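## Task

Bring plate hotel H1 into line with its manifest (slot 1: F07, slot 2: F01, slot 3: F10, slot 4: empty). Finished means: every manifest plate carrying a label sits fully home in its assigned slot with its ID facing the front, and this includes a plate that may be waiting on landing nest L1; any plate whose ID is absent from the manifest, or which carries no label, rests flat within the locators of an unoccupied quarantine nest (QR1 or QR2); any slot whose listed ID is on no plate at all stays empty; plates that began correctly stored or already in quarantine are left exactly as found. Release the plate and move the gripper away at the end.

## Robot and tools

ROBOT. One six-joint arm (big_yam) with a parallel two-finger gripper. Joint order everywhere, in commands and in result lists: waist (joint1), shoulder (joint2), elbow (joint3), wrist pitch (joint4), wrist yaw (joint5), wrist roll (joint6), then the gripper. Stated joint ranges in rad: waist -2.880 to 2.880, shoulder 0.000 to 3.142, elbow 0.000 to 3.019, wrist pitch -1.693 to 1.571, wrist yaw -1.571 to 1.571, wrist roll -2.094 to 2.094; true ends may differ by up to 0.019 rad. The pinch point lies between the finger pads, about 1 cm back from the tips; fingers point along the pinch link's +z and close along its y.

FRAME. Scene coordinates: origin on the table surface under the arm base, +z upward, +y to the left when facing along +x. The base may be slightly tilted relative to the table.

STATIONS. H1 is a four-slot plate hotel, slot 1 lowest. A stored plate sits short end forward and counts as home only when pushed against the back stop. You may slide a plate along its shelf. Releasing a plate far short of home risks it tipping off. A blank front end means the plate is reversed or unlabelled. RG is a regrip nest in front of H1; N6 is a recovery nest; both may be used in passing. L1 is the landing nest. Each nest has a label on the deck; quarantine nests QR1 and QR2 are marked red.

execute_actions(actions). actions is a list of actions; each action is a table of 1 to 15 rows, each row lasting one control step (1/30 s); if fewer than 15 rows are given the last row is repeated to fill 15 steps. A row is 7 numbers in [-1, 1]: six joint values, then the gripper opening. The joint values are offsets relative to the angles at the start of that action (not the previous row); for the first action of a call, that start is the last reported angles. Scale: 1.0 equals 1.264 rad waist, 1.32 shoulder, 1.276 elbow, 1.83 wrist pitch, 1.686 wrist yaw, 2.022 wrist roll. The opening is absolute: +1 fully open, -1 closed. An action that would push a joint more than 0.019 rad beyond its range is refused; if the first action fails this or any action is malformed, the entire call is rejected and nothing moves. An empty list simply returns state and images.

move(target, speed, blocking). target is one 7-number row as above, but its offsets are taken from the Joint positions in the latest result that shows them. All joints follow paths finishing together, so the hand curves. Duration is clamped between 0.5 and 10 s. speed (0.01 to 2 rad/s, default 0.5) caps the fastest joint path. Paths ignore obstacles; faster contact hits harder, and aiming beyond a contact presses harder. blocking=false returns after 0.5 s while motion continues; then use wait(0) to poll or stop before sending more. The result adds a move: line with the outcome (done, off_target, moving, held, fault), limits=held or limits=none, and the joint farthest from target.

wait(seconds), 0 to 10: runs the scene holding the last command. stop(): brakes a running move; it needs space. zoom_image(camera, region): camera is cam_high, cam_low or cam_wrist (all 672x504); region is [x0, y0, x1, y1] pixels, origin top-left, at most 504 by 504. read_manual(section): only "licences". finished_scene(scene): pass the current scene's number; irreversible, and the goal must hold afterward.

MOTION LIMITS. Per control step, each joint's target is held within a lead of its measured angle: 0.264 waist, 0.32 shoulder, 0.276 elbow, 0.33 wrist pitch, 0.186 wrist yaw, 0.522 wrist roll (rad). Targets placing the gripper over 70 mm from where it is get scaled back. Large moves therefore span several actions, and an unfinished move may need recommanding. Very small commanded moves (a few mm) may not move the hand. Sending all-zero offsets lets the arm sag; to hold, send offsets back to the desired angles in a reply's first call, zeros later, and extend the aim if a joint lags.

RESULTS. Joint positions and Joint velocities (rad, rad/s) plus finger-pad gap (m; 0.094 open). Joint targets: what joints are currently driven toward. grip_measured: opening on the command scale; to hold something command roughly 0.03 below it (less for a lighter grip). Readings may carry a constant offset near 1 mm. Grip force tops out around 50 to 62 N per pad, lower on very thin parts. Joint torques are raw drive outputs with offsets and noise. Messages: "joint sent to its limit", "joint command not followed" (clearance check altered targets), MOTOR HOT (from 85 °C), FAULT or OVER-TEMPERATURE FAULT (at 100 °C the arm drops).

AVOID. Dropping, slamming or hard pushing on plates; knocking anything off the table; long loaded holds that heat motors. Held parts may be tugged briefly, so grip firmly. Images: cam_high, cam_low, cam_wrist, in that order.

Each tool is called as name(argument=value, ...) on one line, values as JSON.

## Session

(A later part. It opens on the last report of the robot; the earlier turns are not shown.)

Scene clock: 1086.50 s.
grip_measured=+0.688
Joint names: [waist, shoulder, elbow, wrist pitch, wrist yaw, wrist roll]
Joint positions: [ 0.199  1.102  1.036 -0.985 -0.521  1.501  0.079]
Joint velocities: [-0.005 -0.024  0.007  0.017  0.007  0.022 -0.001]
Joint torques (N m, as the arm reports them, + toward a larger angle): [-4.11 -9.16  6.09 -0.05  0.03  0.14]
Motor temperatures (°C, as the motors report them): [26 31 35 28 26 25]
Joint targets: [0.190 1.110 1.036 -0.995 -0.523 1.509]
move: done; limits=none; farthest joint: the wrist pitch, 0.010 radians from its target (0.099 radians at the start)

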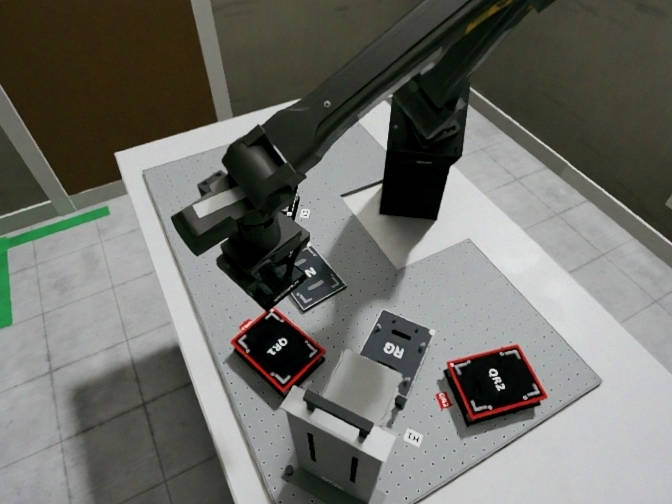

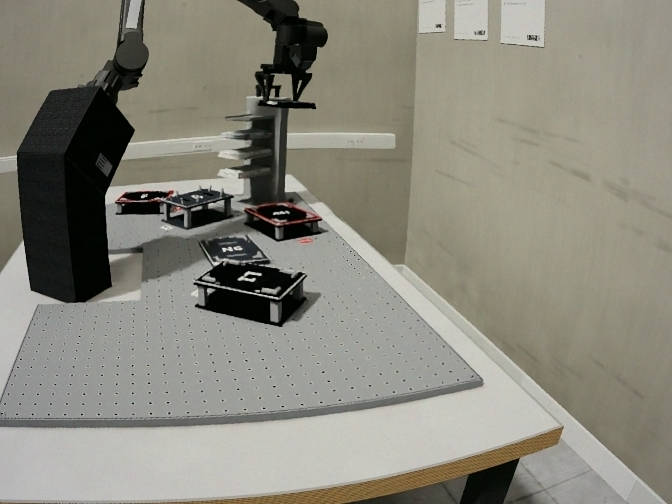

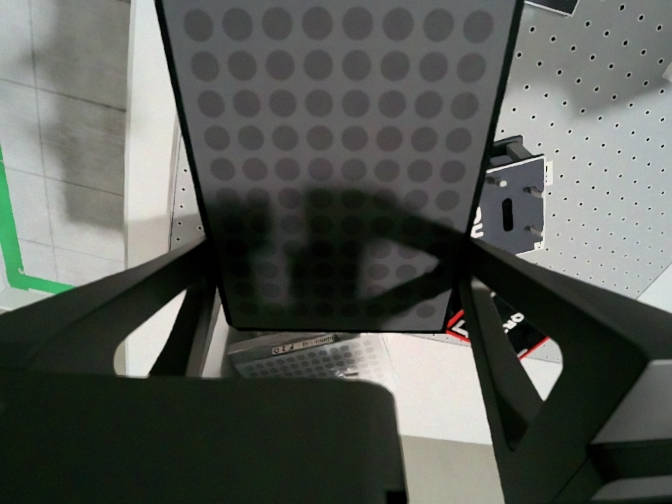

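execute_actions(actions=[])

Scene clock: 1120.90 s.
grip_measured=+0.688
Joint names: [waist, shoulder, elbow, wrist pitch, wrist yaw, wrist roll]
Joint positions: [ 0.199  1.102  1.036 -0.985 -0.521  1.501  0.079]
Joint velocities: [-0.005  0.005 -0.017  0.012 -0.037  0.007 -0.001]
Joint torques (N m, as the arm reports them, + toward a larger angle): [-4.22 -9.01  6.06 -0.11  0.01  0.12]
Motor temperatures (°C, as the motors report them): [26 30 35 28 26 25]
Joint targets: [0.190 1.110 1.036 -0.995 -0.523 1.509]

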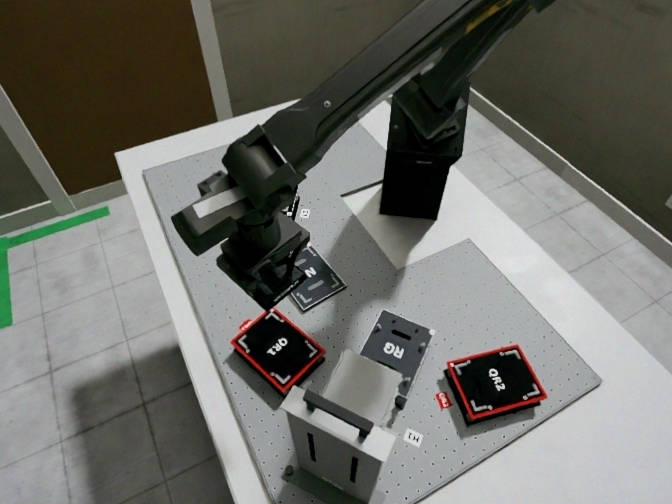

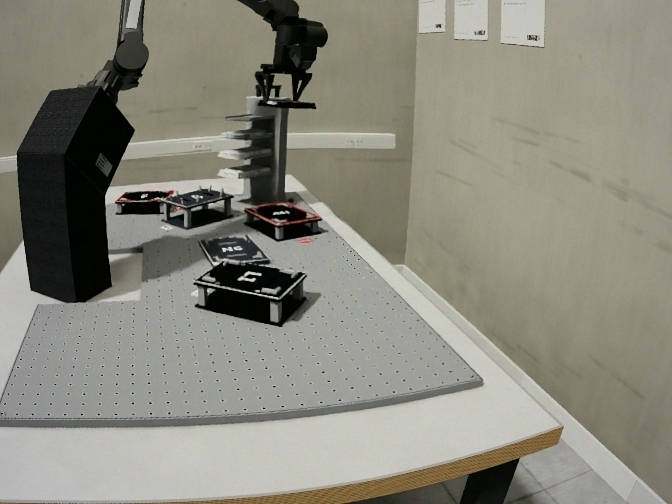

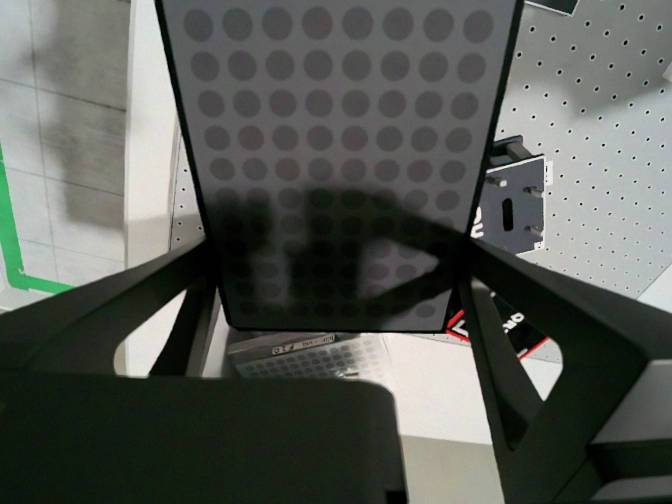

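move(target=[0.1598, 0.2530, -0.0564, 0.2661, 0.0658, 0.0935, 0.645], speed=0.3)

Scene clock: 1164.73 s.
grip_measured=+0.688
Joint names: [waist, shoulder, elbow, wrist pitch, wrist yaw, wrist roll]
Joint positions: [ 0.394  1.434  0.968 -0.509 -0.413  1.681  0.079]
Joint velocities: [ 0.005 -0.015  0.002 -0.007 -0.022 -0.051 -0.   ]
Joint torques (N m, as the arm reports them, + toward a larger angle): [ -4.05 -12.05   3.12   0.94   0.26   0.1 ]
Motor temperatures (°C, as the motors report them): [26 30 35 28 26 25]
Joint targets: [0.401 1.436 0.964 -0.497 -0.410 1.690]
move: done; limits=none; farthest joint: the wrist pitch, 0.011 radians from its target (0.487 radians at the start)

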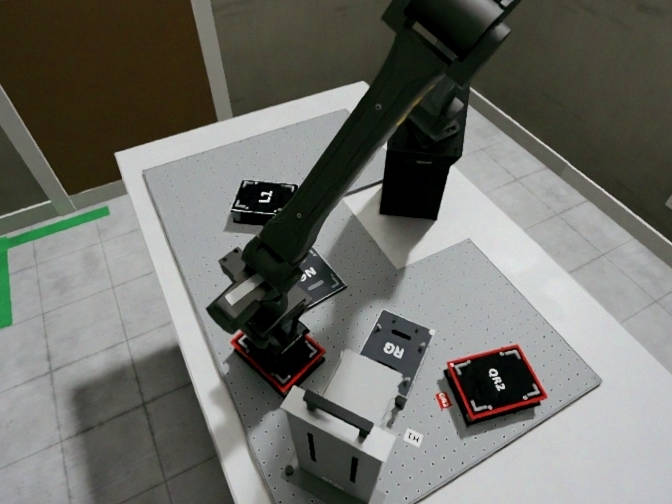

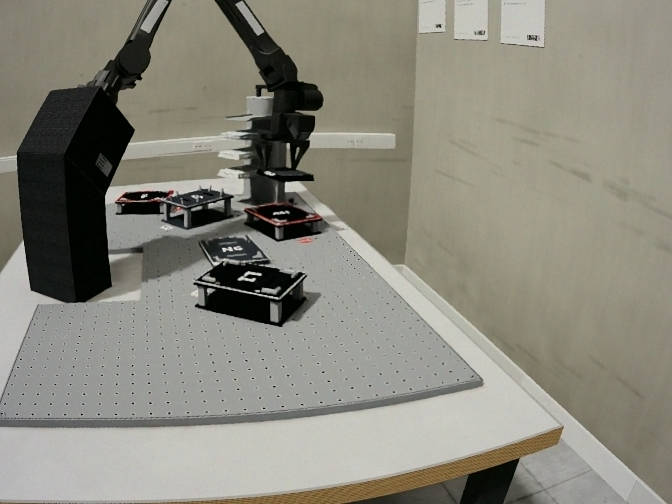

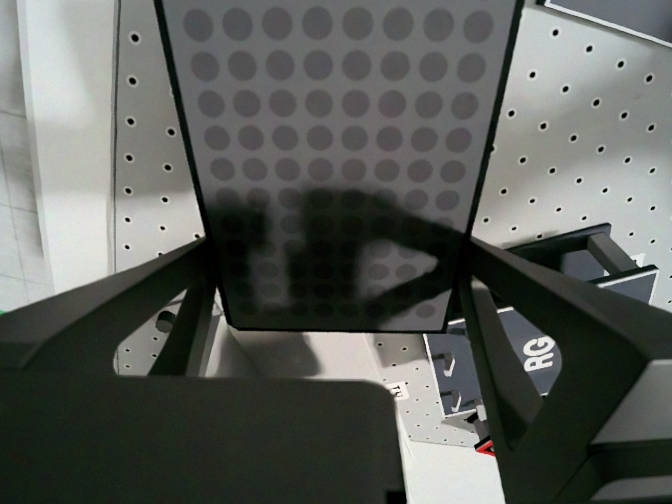

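zoom_image(camera="cam_low", region=[200, 120, 360, 260])

zoom_image(camera="cam_high", region=[190, 240, 370, 420])

Region (200, 120, 360, 260) of cam_low's 672x504 image, scaled by 3.150, with more detail than that image has; it fills the top 441 rows of this view, and the rest is white.

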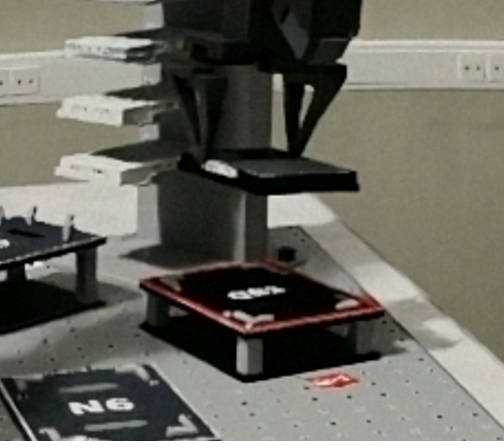

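Region (190, 240, 370, 420) of cam_high's 672x504 image, scaled by 2.800, with more detail than that image has.

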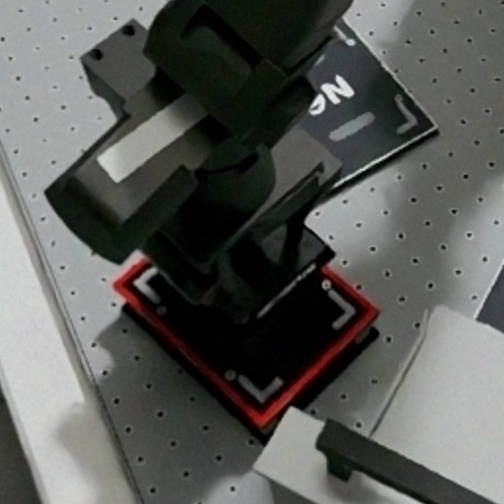

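move(target=[0.0464, 0.1027, 0.0643, 0.0825, 0.0199, 0.0279, 0.645], speed=0.15)

Scene clock: 1229.27 s.
grip_measured=+0.688
Joint names: [waist, shoulder, elbow, wrist pitch, wrist yaw, wrist roll]
Joint positions: [ 0.443  1.564  1.023 -0.37  -0.382  1.729  0.079]
Joint velocities: [-0.005 -0.005 -0.002 -0.007 -0.007 -0.007  0.001]
Joint torques (N m, as the arm reports them, + toward a larger angle): [ -3.71 -12.38   5.14   1.03   0.26   0.11]
Motor temperatures (°C, as the motors report them): [26 30 33 28 26 25]
Joint targets: [0.452 1.570 1.050 -0.358 -0.379 1.738]
move: off_target; limits=none; farthest joint: the elbow, 0.027 radians from its target (0.082 radians at the start)

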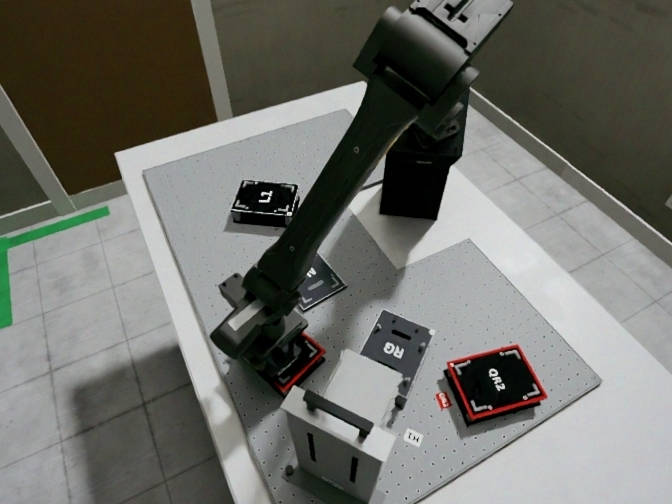

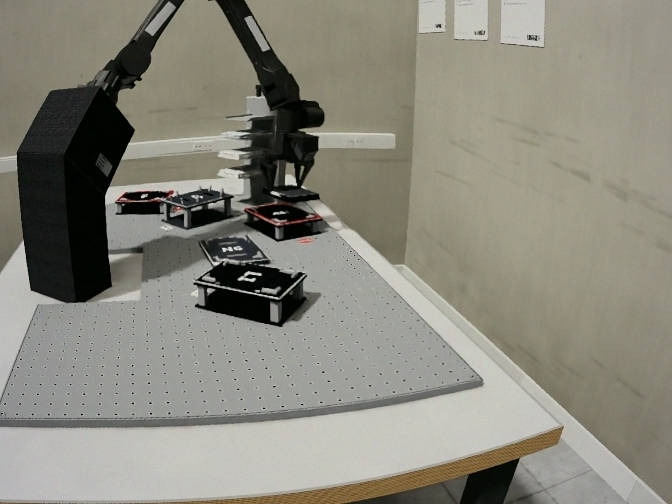

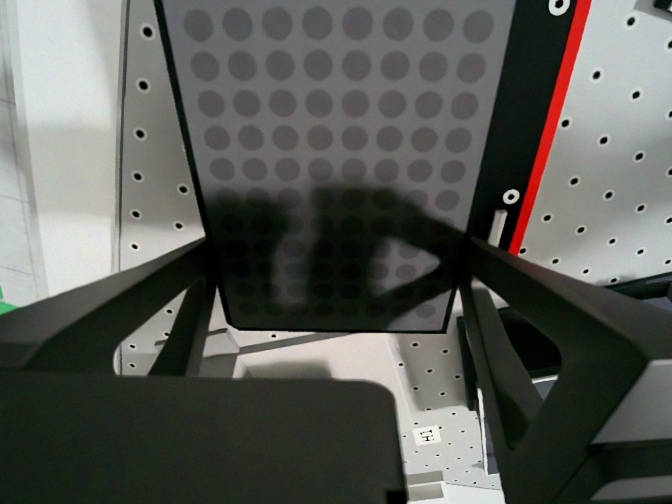

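move(target=[0.0270, 0.0625, -0.0141, 0.0399, 0.0097, 0.0143, 0.645], speed=0.1)

Scene clock: 1242.70 s.
grip_measured=+0.688
Joint names: [waist, shoulder, elbow, wrist pitch, wrist yaw, wrist roll]
Joint positions: [ 0.466  1.636  1.012 -0.308 -0.366  1.751  0.079]
Joint velocities: [-0.005  0.015 -0.022  0.012 -0.007 -0.095 -0.001]
Joint torques (N m, as the arm reports them, + toward a larger angle): [ -3.36 -12.25   1.72   0.96   0.15   0.11]
Motor temperatures (°C, as the motors report them): [26 30 34 28 26 25]
Joint targets: [0.477 1.646 1.005 -0.297 -0.366 1.758]
move: done; limits=none; farthest joint: the waist, 0.011 radians from its target (0.034 radians at the start)

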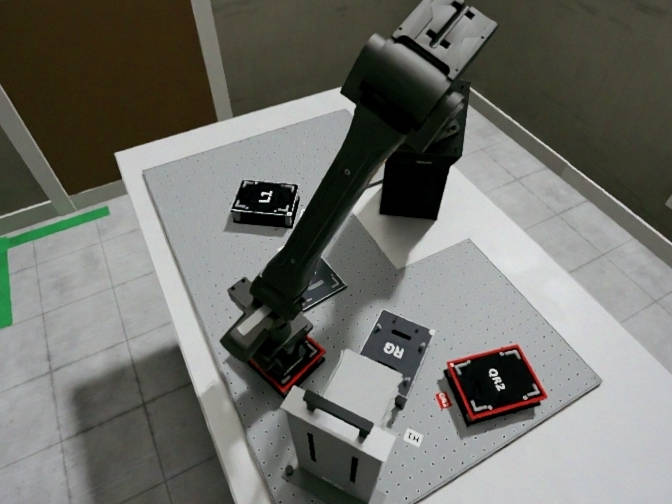

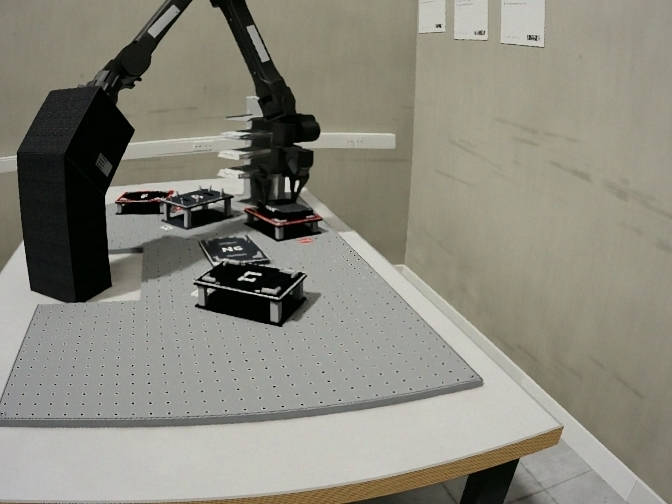

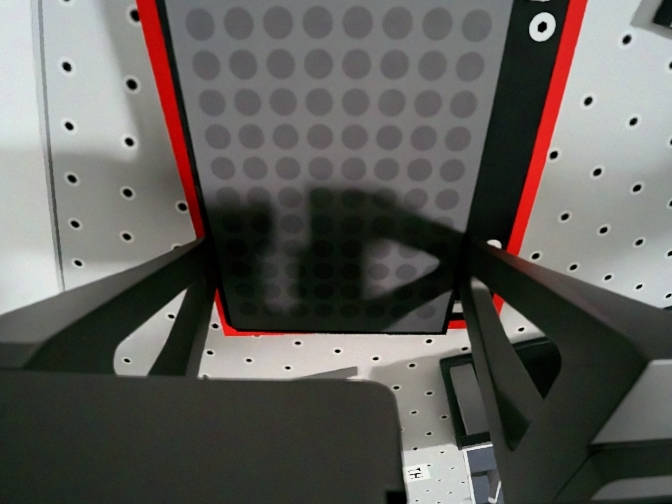

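zoom_image(camera="cam_wrist", region=[100, 0, 604, 380])

zoom_image(camera="cam_low", region=[230, 160, 340, 250])

Region (100, 0, 604, 380) of cam_wrist's 672x504 image, scaled by 1.000; it fills the top 380 rows of this view, and the rest is white.

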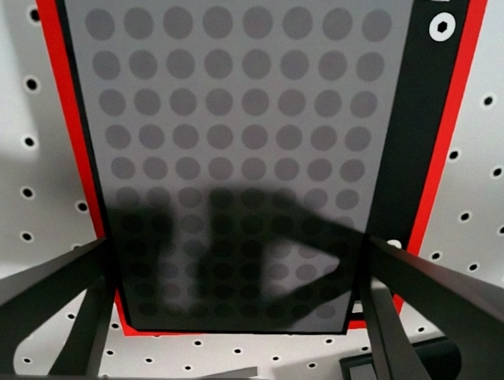

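Region (230, 160, 340, 250) of cam_low's 672x504 image, scaled by 4.582, with more detail than that image has; it fills the top 412 rows of this view, and the rest is white.

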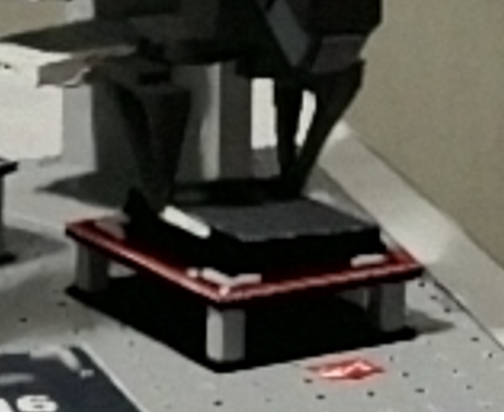

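zoom_image(camera="cam_wrist", region=[180, 220, 540, 360])

zoom_image(camera="cam_wrist", region=[110, 0, 250, 250])

zoom_image(camera="cam_wrist", region=[450, 0, 610, 260])

Region (180, 220, 540, 360) of cam_wrist's 672x504 image, scaled by 1.400, with more detail than that image has.

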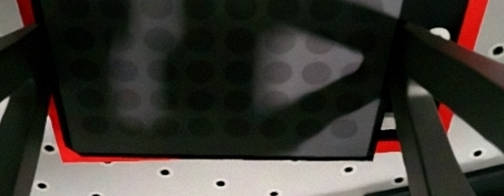

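Region (110, 0, 250, 250) of cam_wrist's 672x504 image, scaled by 2.016, with more detail than that image has; it fills the left 282 columns of this view, and the rest is white.

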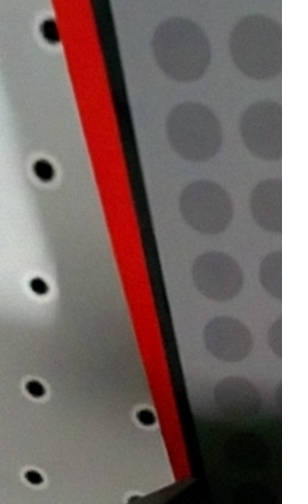

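Region (450, 0, 610, 260) of cam_wrist's 672x504 image, scaled by 1.938, with more detail than that image has; it fills the left 310 columns of this view, and the rest is white.

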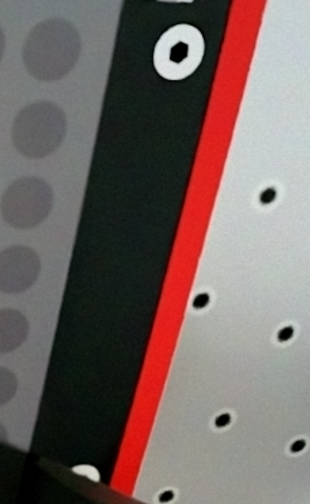

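move(target=[0.0071, -0.0305, -0.0055, 0.0060, 0.0, 0.0035, 0.645], speed=0.05)

Scene clock: 1338.27 s.
grip_measured=+0.688
Joint names: [waist, shoulder, elbow, wrist pitch, wrist yaw, wrist roll]
Joint positions: [ 0.466  1.613  1.012 -0.308 -0.366  1.751  0.079]
Joint velocities: [-0.015 -0.005  0.012 -0.012  0.007  0.022 -0.001]
Joint torques (N m, as the arm reports them, + toward a larger angle): [ -3.91 -14.18   1.95   1.     0.15   0.12]
Motor temperatures (°C, as the motors report them): [26 30 32 28 26 25]
Joint targets: [0.475 1.596 1.005 -0.297 -0.366 1.758]
move: done; limits=none; farthest joint: the shoulder, 0.017 radians from its target (0.041 radians at the start)

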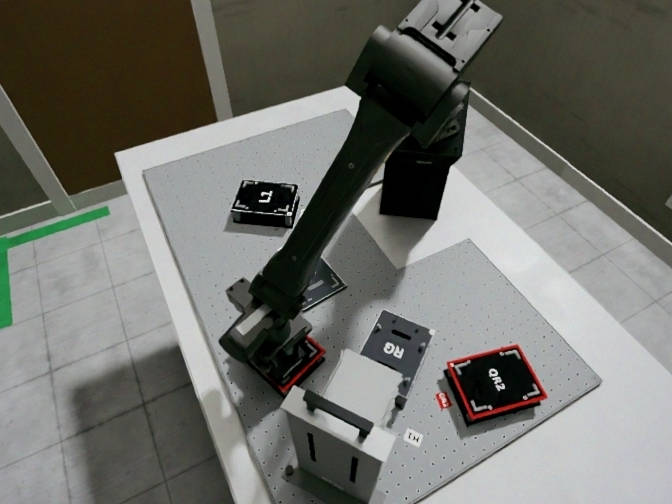

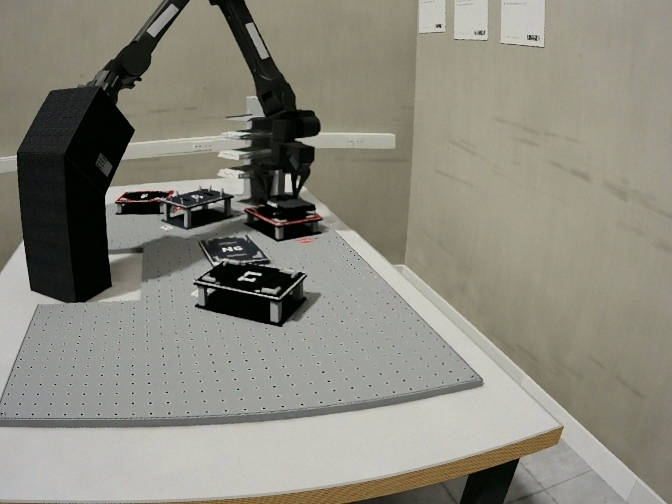

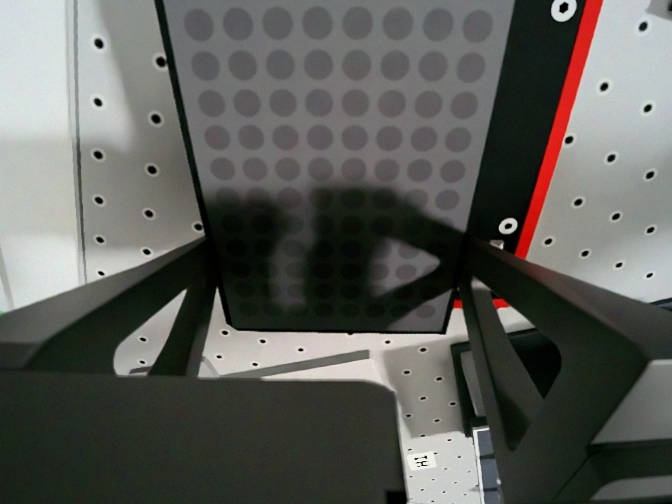

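move(target=[0.0071, -0.006, -0.0290, 0.0082, 0.0, -0.0218, 0.645], speed=0.05)

Scene clock: 1343.70 s.
grip_measured=+0.688
Joint names: [waist, shoulder, elbow, wrist pitch, wrist yaw, wrist roll]
Joint positions: [ 0.466  1.613  0.982 -0.305 -0.366  1.715  0.079]
Joint velocities: [-0.015 -0.005  0.017  0.002 -0.007 -0.11  -0.   ]
Joint torques (N m, as the arm reports them, + toward a larger angle): [ -3.81 -13.53   1.67   0.91   0.14  -0.04]
Motor temperatures (°C, as the motors report them): [26 31 32 28 26 25]
Joint targets: [0.475 1.605 0.975 -0.293 -0.366 1.707]
move: done; limits=none; farthest joint: the wrist pitch, 0.012 radians from its target (0.015 radians at the start)

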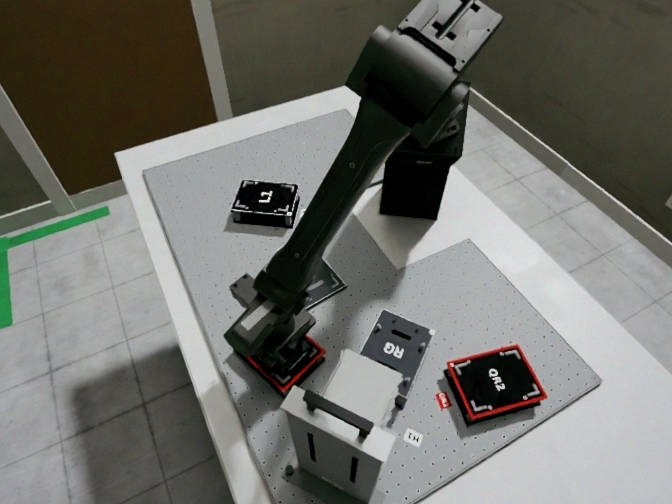

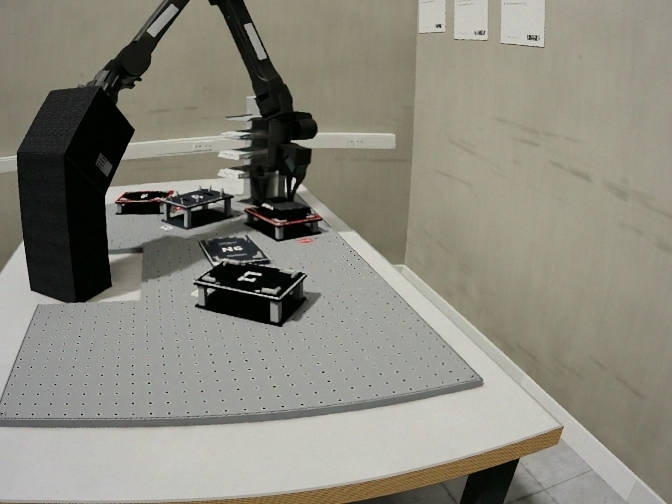

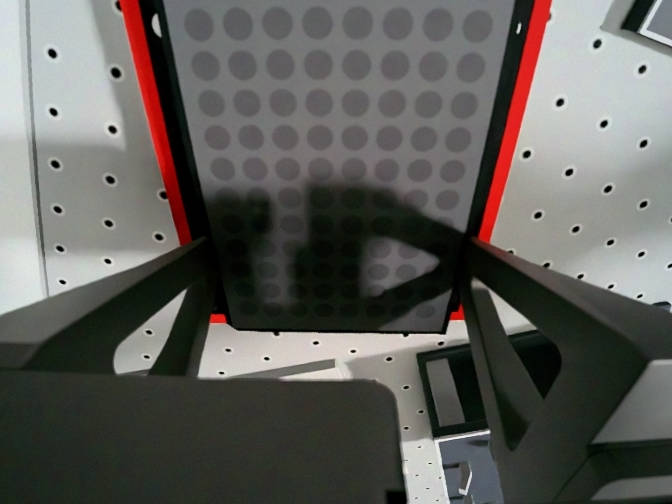

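zoom_image(camera="cam_wrist", region=[100, 0, 240, 250])

zoom_image(camera="cam_wrist", region=[440, 0, 580, 250])

zoom_image(camera="cam_wrist", region=[180, 260, 500, 360])

Region (100, 0, 240, 250) of cam_wrist's 672x504 image, scaled by 2.016, with more detail than that image has; it fills the left 282 columns of this view, and the rest is white.

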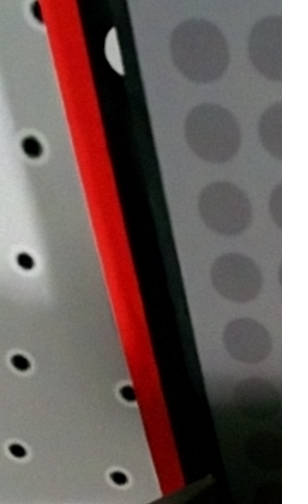

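Region (440, 0, 580, 250) of cam_wrist's 672x504 image, scaled by 2.016, with more detail than that image has; it fills the left 282 columns of this view, and the rest is white.

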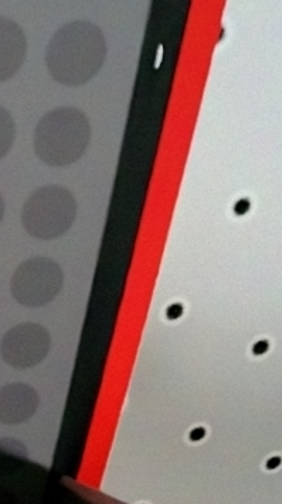

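Region (180, 260, 500, 360) of cam_wrist's 672x504 image, scaled by 1.575, with more detail than that image has; it fills the top 158 rows of this view, and the rest is white.

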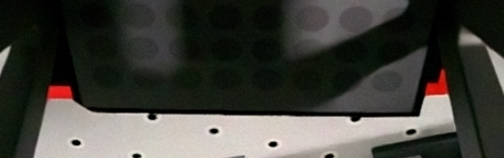

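move(target=[0.0071, -0.006, 0.0290, 0.0066, 0.0, -0.0079, 0.645], speed=0.05)

Scene clock: 1385.93 s.
grip_measured=+0.688
Joint names: [waist, shoulder, elbow, wrist pitch, wrist yaw, wrist roll]
Joint positions: [ 0.466  1.613  0.997 -0.303 -0.366  1.708  0.079]
Joint velocities: [-0.005 -0.005  0.017 -0.007 -0.066  0.066  0.   ]
Joint torques (N m, as the arm reports them, + toward a larger angle): [ -3.65 -13.3    4.09   0.83   0.14   0.02]
Motor temperatures (°C, as the motors report them): [26 31 32 28 26 25]
Joint targets: [0.475 1.605 1.019 -0.292 -0.366 1.699]
move: off_target; limits=none; farthest joint: the elbow, 0.022 radians from its target (0.037 radians at the start)

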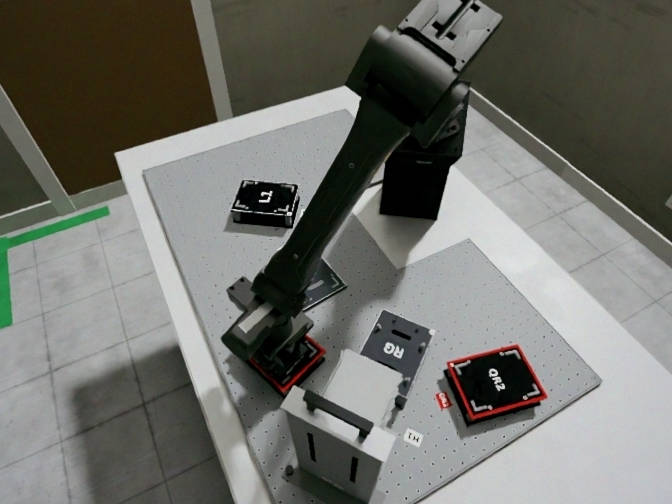

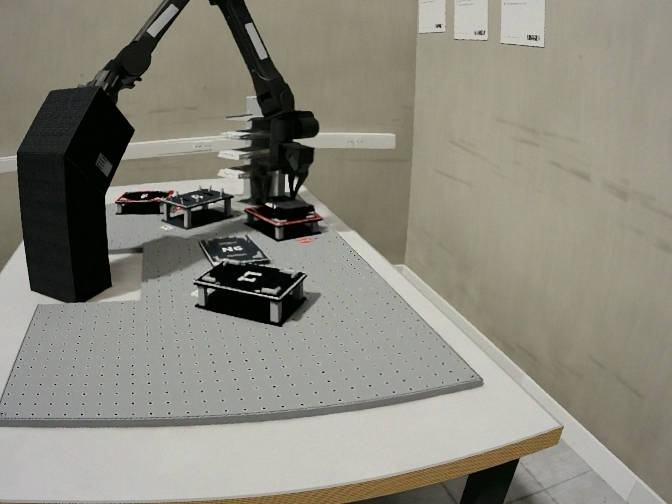

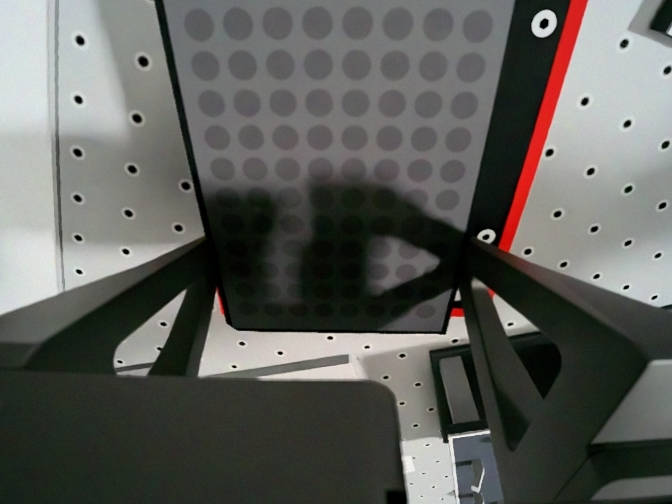

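move(target=[0.0115, 0.0189, -0.0094, 0.0049, 0.0, -0.0035, 0.645], speed=0.04)

Scene clock: 1402.53 s.
grip_measured=+0.688
Joint names: [waist, shoulder, elbow, wrist pitch, wrist yaw, wrist roll]
Joint positions: [ 0.469  1.628  0.991 -0.303 -0.366  1.708  0.079]
Joint velocities: [-0.015  0.005  0.012  0.007 -0.037 -0.051  0.001]
Joint torques (N m, as the arm reports them, + toward a larger angle): [ -3.63 -11.55   1.78   0.79   0.14  -0.01]
Motor temperatures (°C, as the motors report them): [26 31 32 28 26 25]
Joint targets: [0.480 1.638 0.985 -0.294 -0.366 1.701]
move: done; limits=none; farthest joint: the waist, 0.012 radians from its target (0.015 radians at the start)

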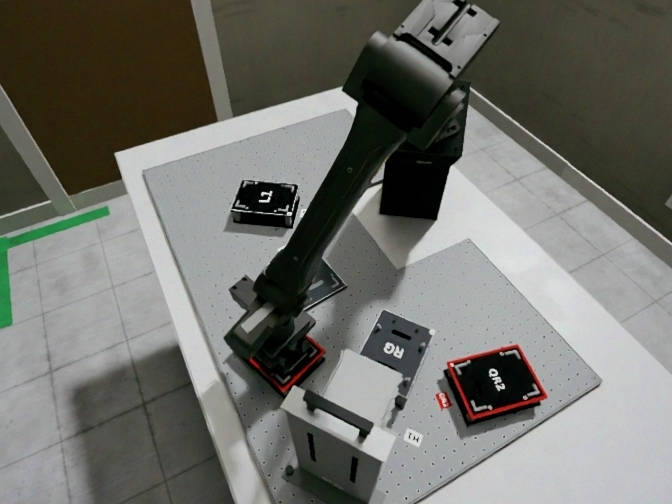

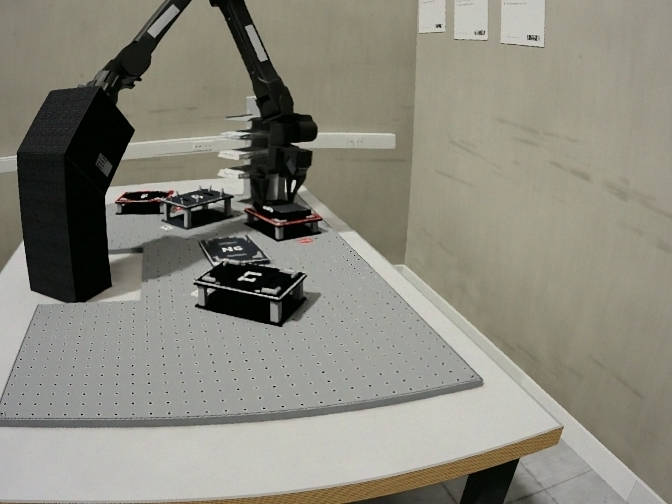

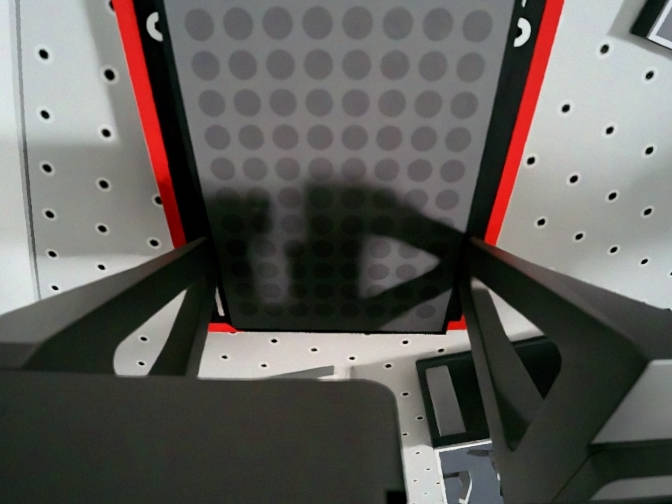

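zoom_image(camera="cam_wrist", region=[100, 0, 240, 250])

zoom_image(camera="cam_wrist", region=[440, 0, 580, 250])

zoom_image(camera="cam_wrist", region=[180, 260, 500, 360])

zoom_image(camera="cam_low", region=[235, 180, 335, 250])

Region (100, 0, 240, 250) of cam_wrist's 672x504 image, scaled by 2.016, with more detail than that image has; it fills the left 282 columns of this view, and the rest is white.

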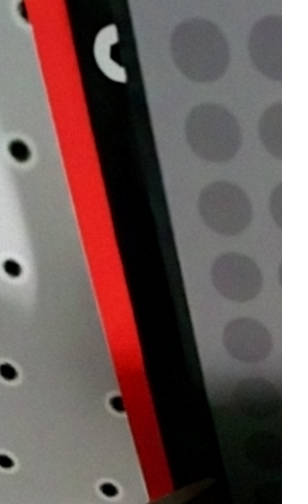

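Region (440, 0, 580, 250) of cam_wrist's 672x504 image, scaled by 2.016, with more detail than that image has; it fills the left 282 columns of this view, and the rest is white.

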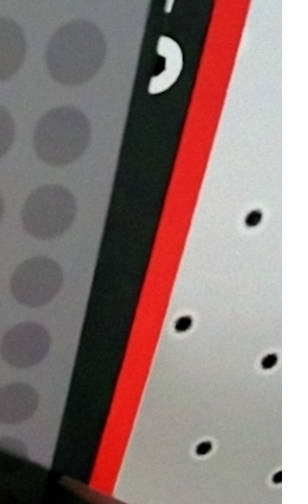

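Region (180, 260, 500, 360) of cam_wrist's 672x504 image, scaled by 1.575, with more detail than that image has; it fills the top 158 rows of this view, and the rest is white.

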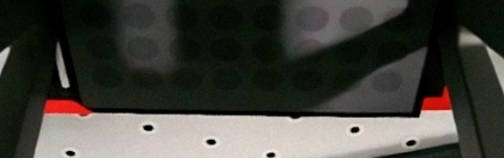

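Region (235, 180, 335, 250) of cam_low's 672x504 image, scaled by 5.040, with more detail than that image has; it fills the top 353 rows of this view, and the rest is white.

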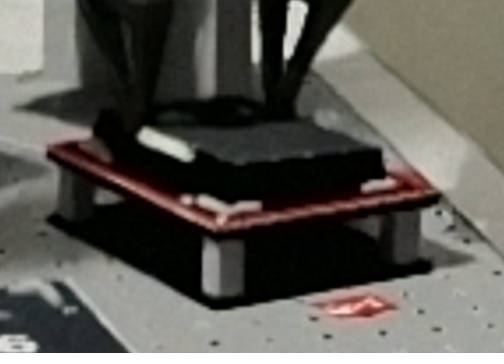

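move(target=[0.0119, 0.0145, -0.0047, 0.0135, 0.0, 0.0074, 0.645], speed=0.03)

Scene clock: 1446.87 s.
grip_measured=+0.688
Joint names: [waist, shoulder, elbow, wrist pitch, wrist yaw, wrist roll]
Joint positions: [ 0.469  1.634  0.991 -0.292 -0.366  1.716  0.079]
Joint velocities: [ 0.005  0.005 -0.027 -0.012 -0.007 -0.081  0.   ]
Joint torques (N m, as the arm reports them, + toward a larger angle): [ -3.4  -11.99   1.85   1.13   0.16   0.11]
Motor temperatures (°C, as the motors report them): [26 31 32 28 26 25]
Joint targets: [0.484 1.648 0.985 -0.278 -0.366 1.722]
move: done; limits=none; farthest joint: the waist, 0.015 radians from its target (0.015 radians at the start)

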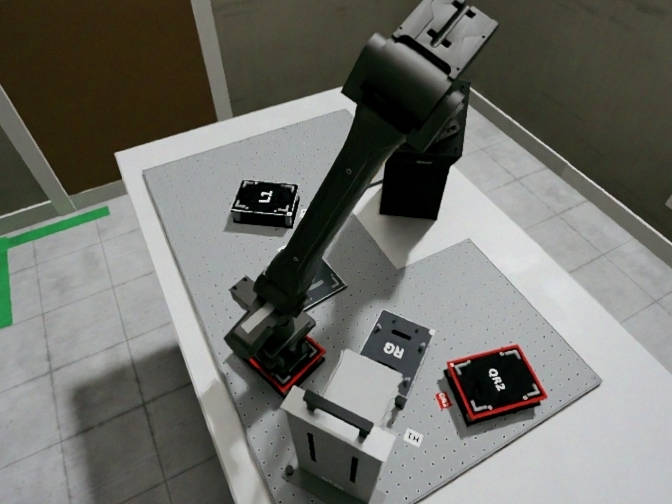

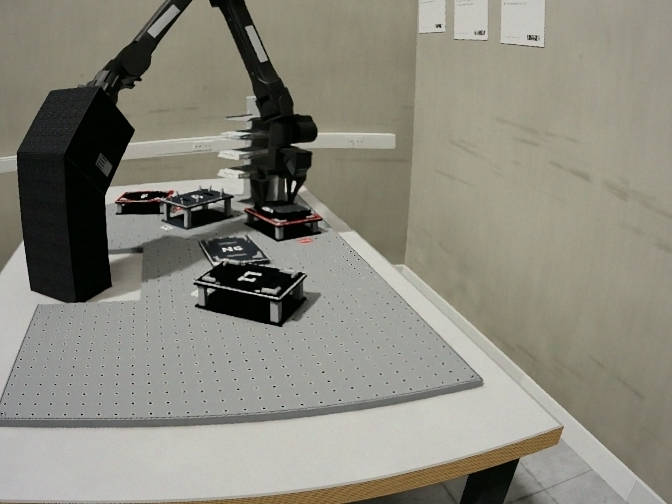

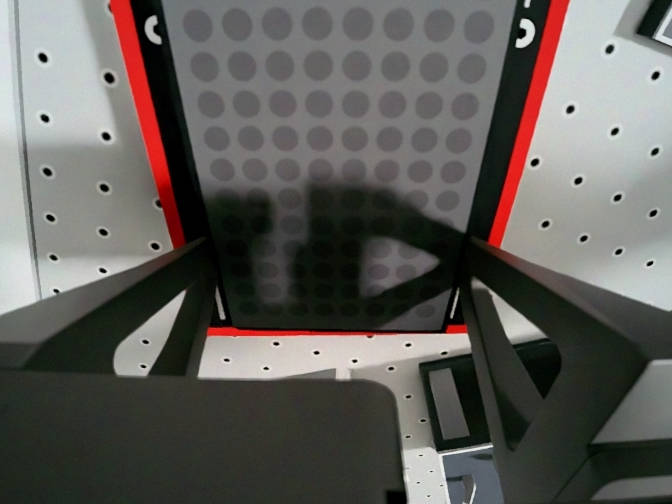

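zoom_image(camera="cam_low", region=[235, 180, 335, 250])

zoom_image(camera="cam_wrist", region=[180, 260, 500, 360])

zoom_image(camera="cam_wrist", region=[90, 0, 590, 120])

Region (235, 180, 335, 250) of cam_low's 672x504 image, scaled by 5.040, with more detail than that image has; it fills the top 353 rows of this view, and the rest is white.

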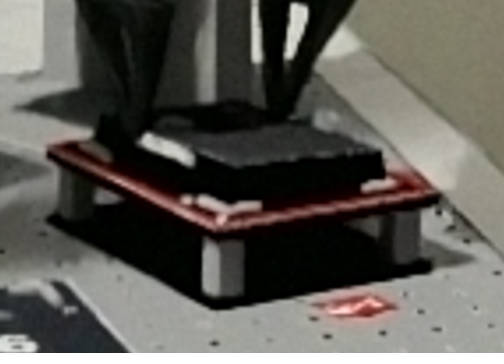

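Region (180, 260, 500, 360) of cam_wrist's 672x504 image, scaled by 1.575, with more detail than that image has; it fills the top 158 rows of this view, and the rest is white.

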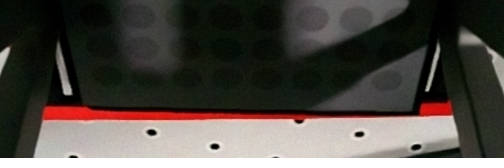

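Region (90, 0, 590, 120) of cam_wrist's 672x504 image, scaled by 1.008, with more detail than that image has; it fills the top 121 rows of this view, and the rest is white.

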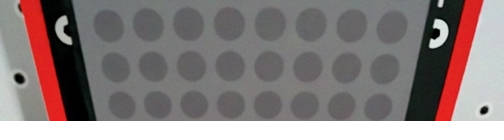

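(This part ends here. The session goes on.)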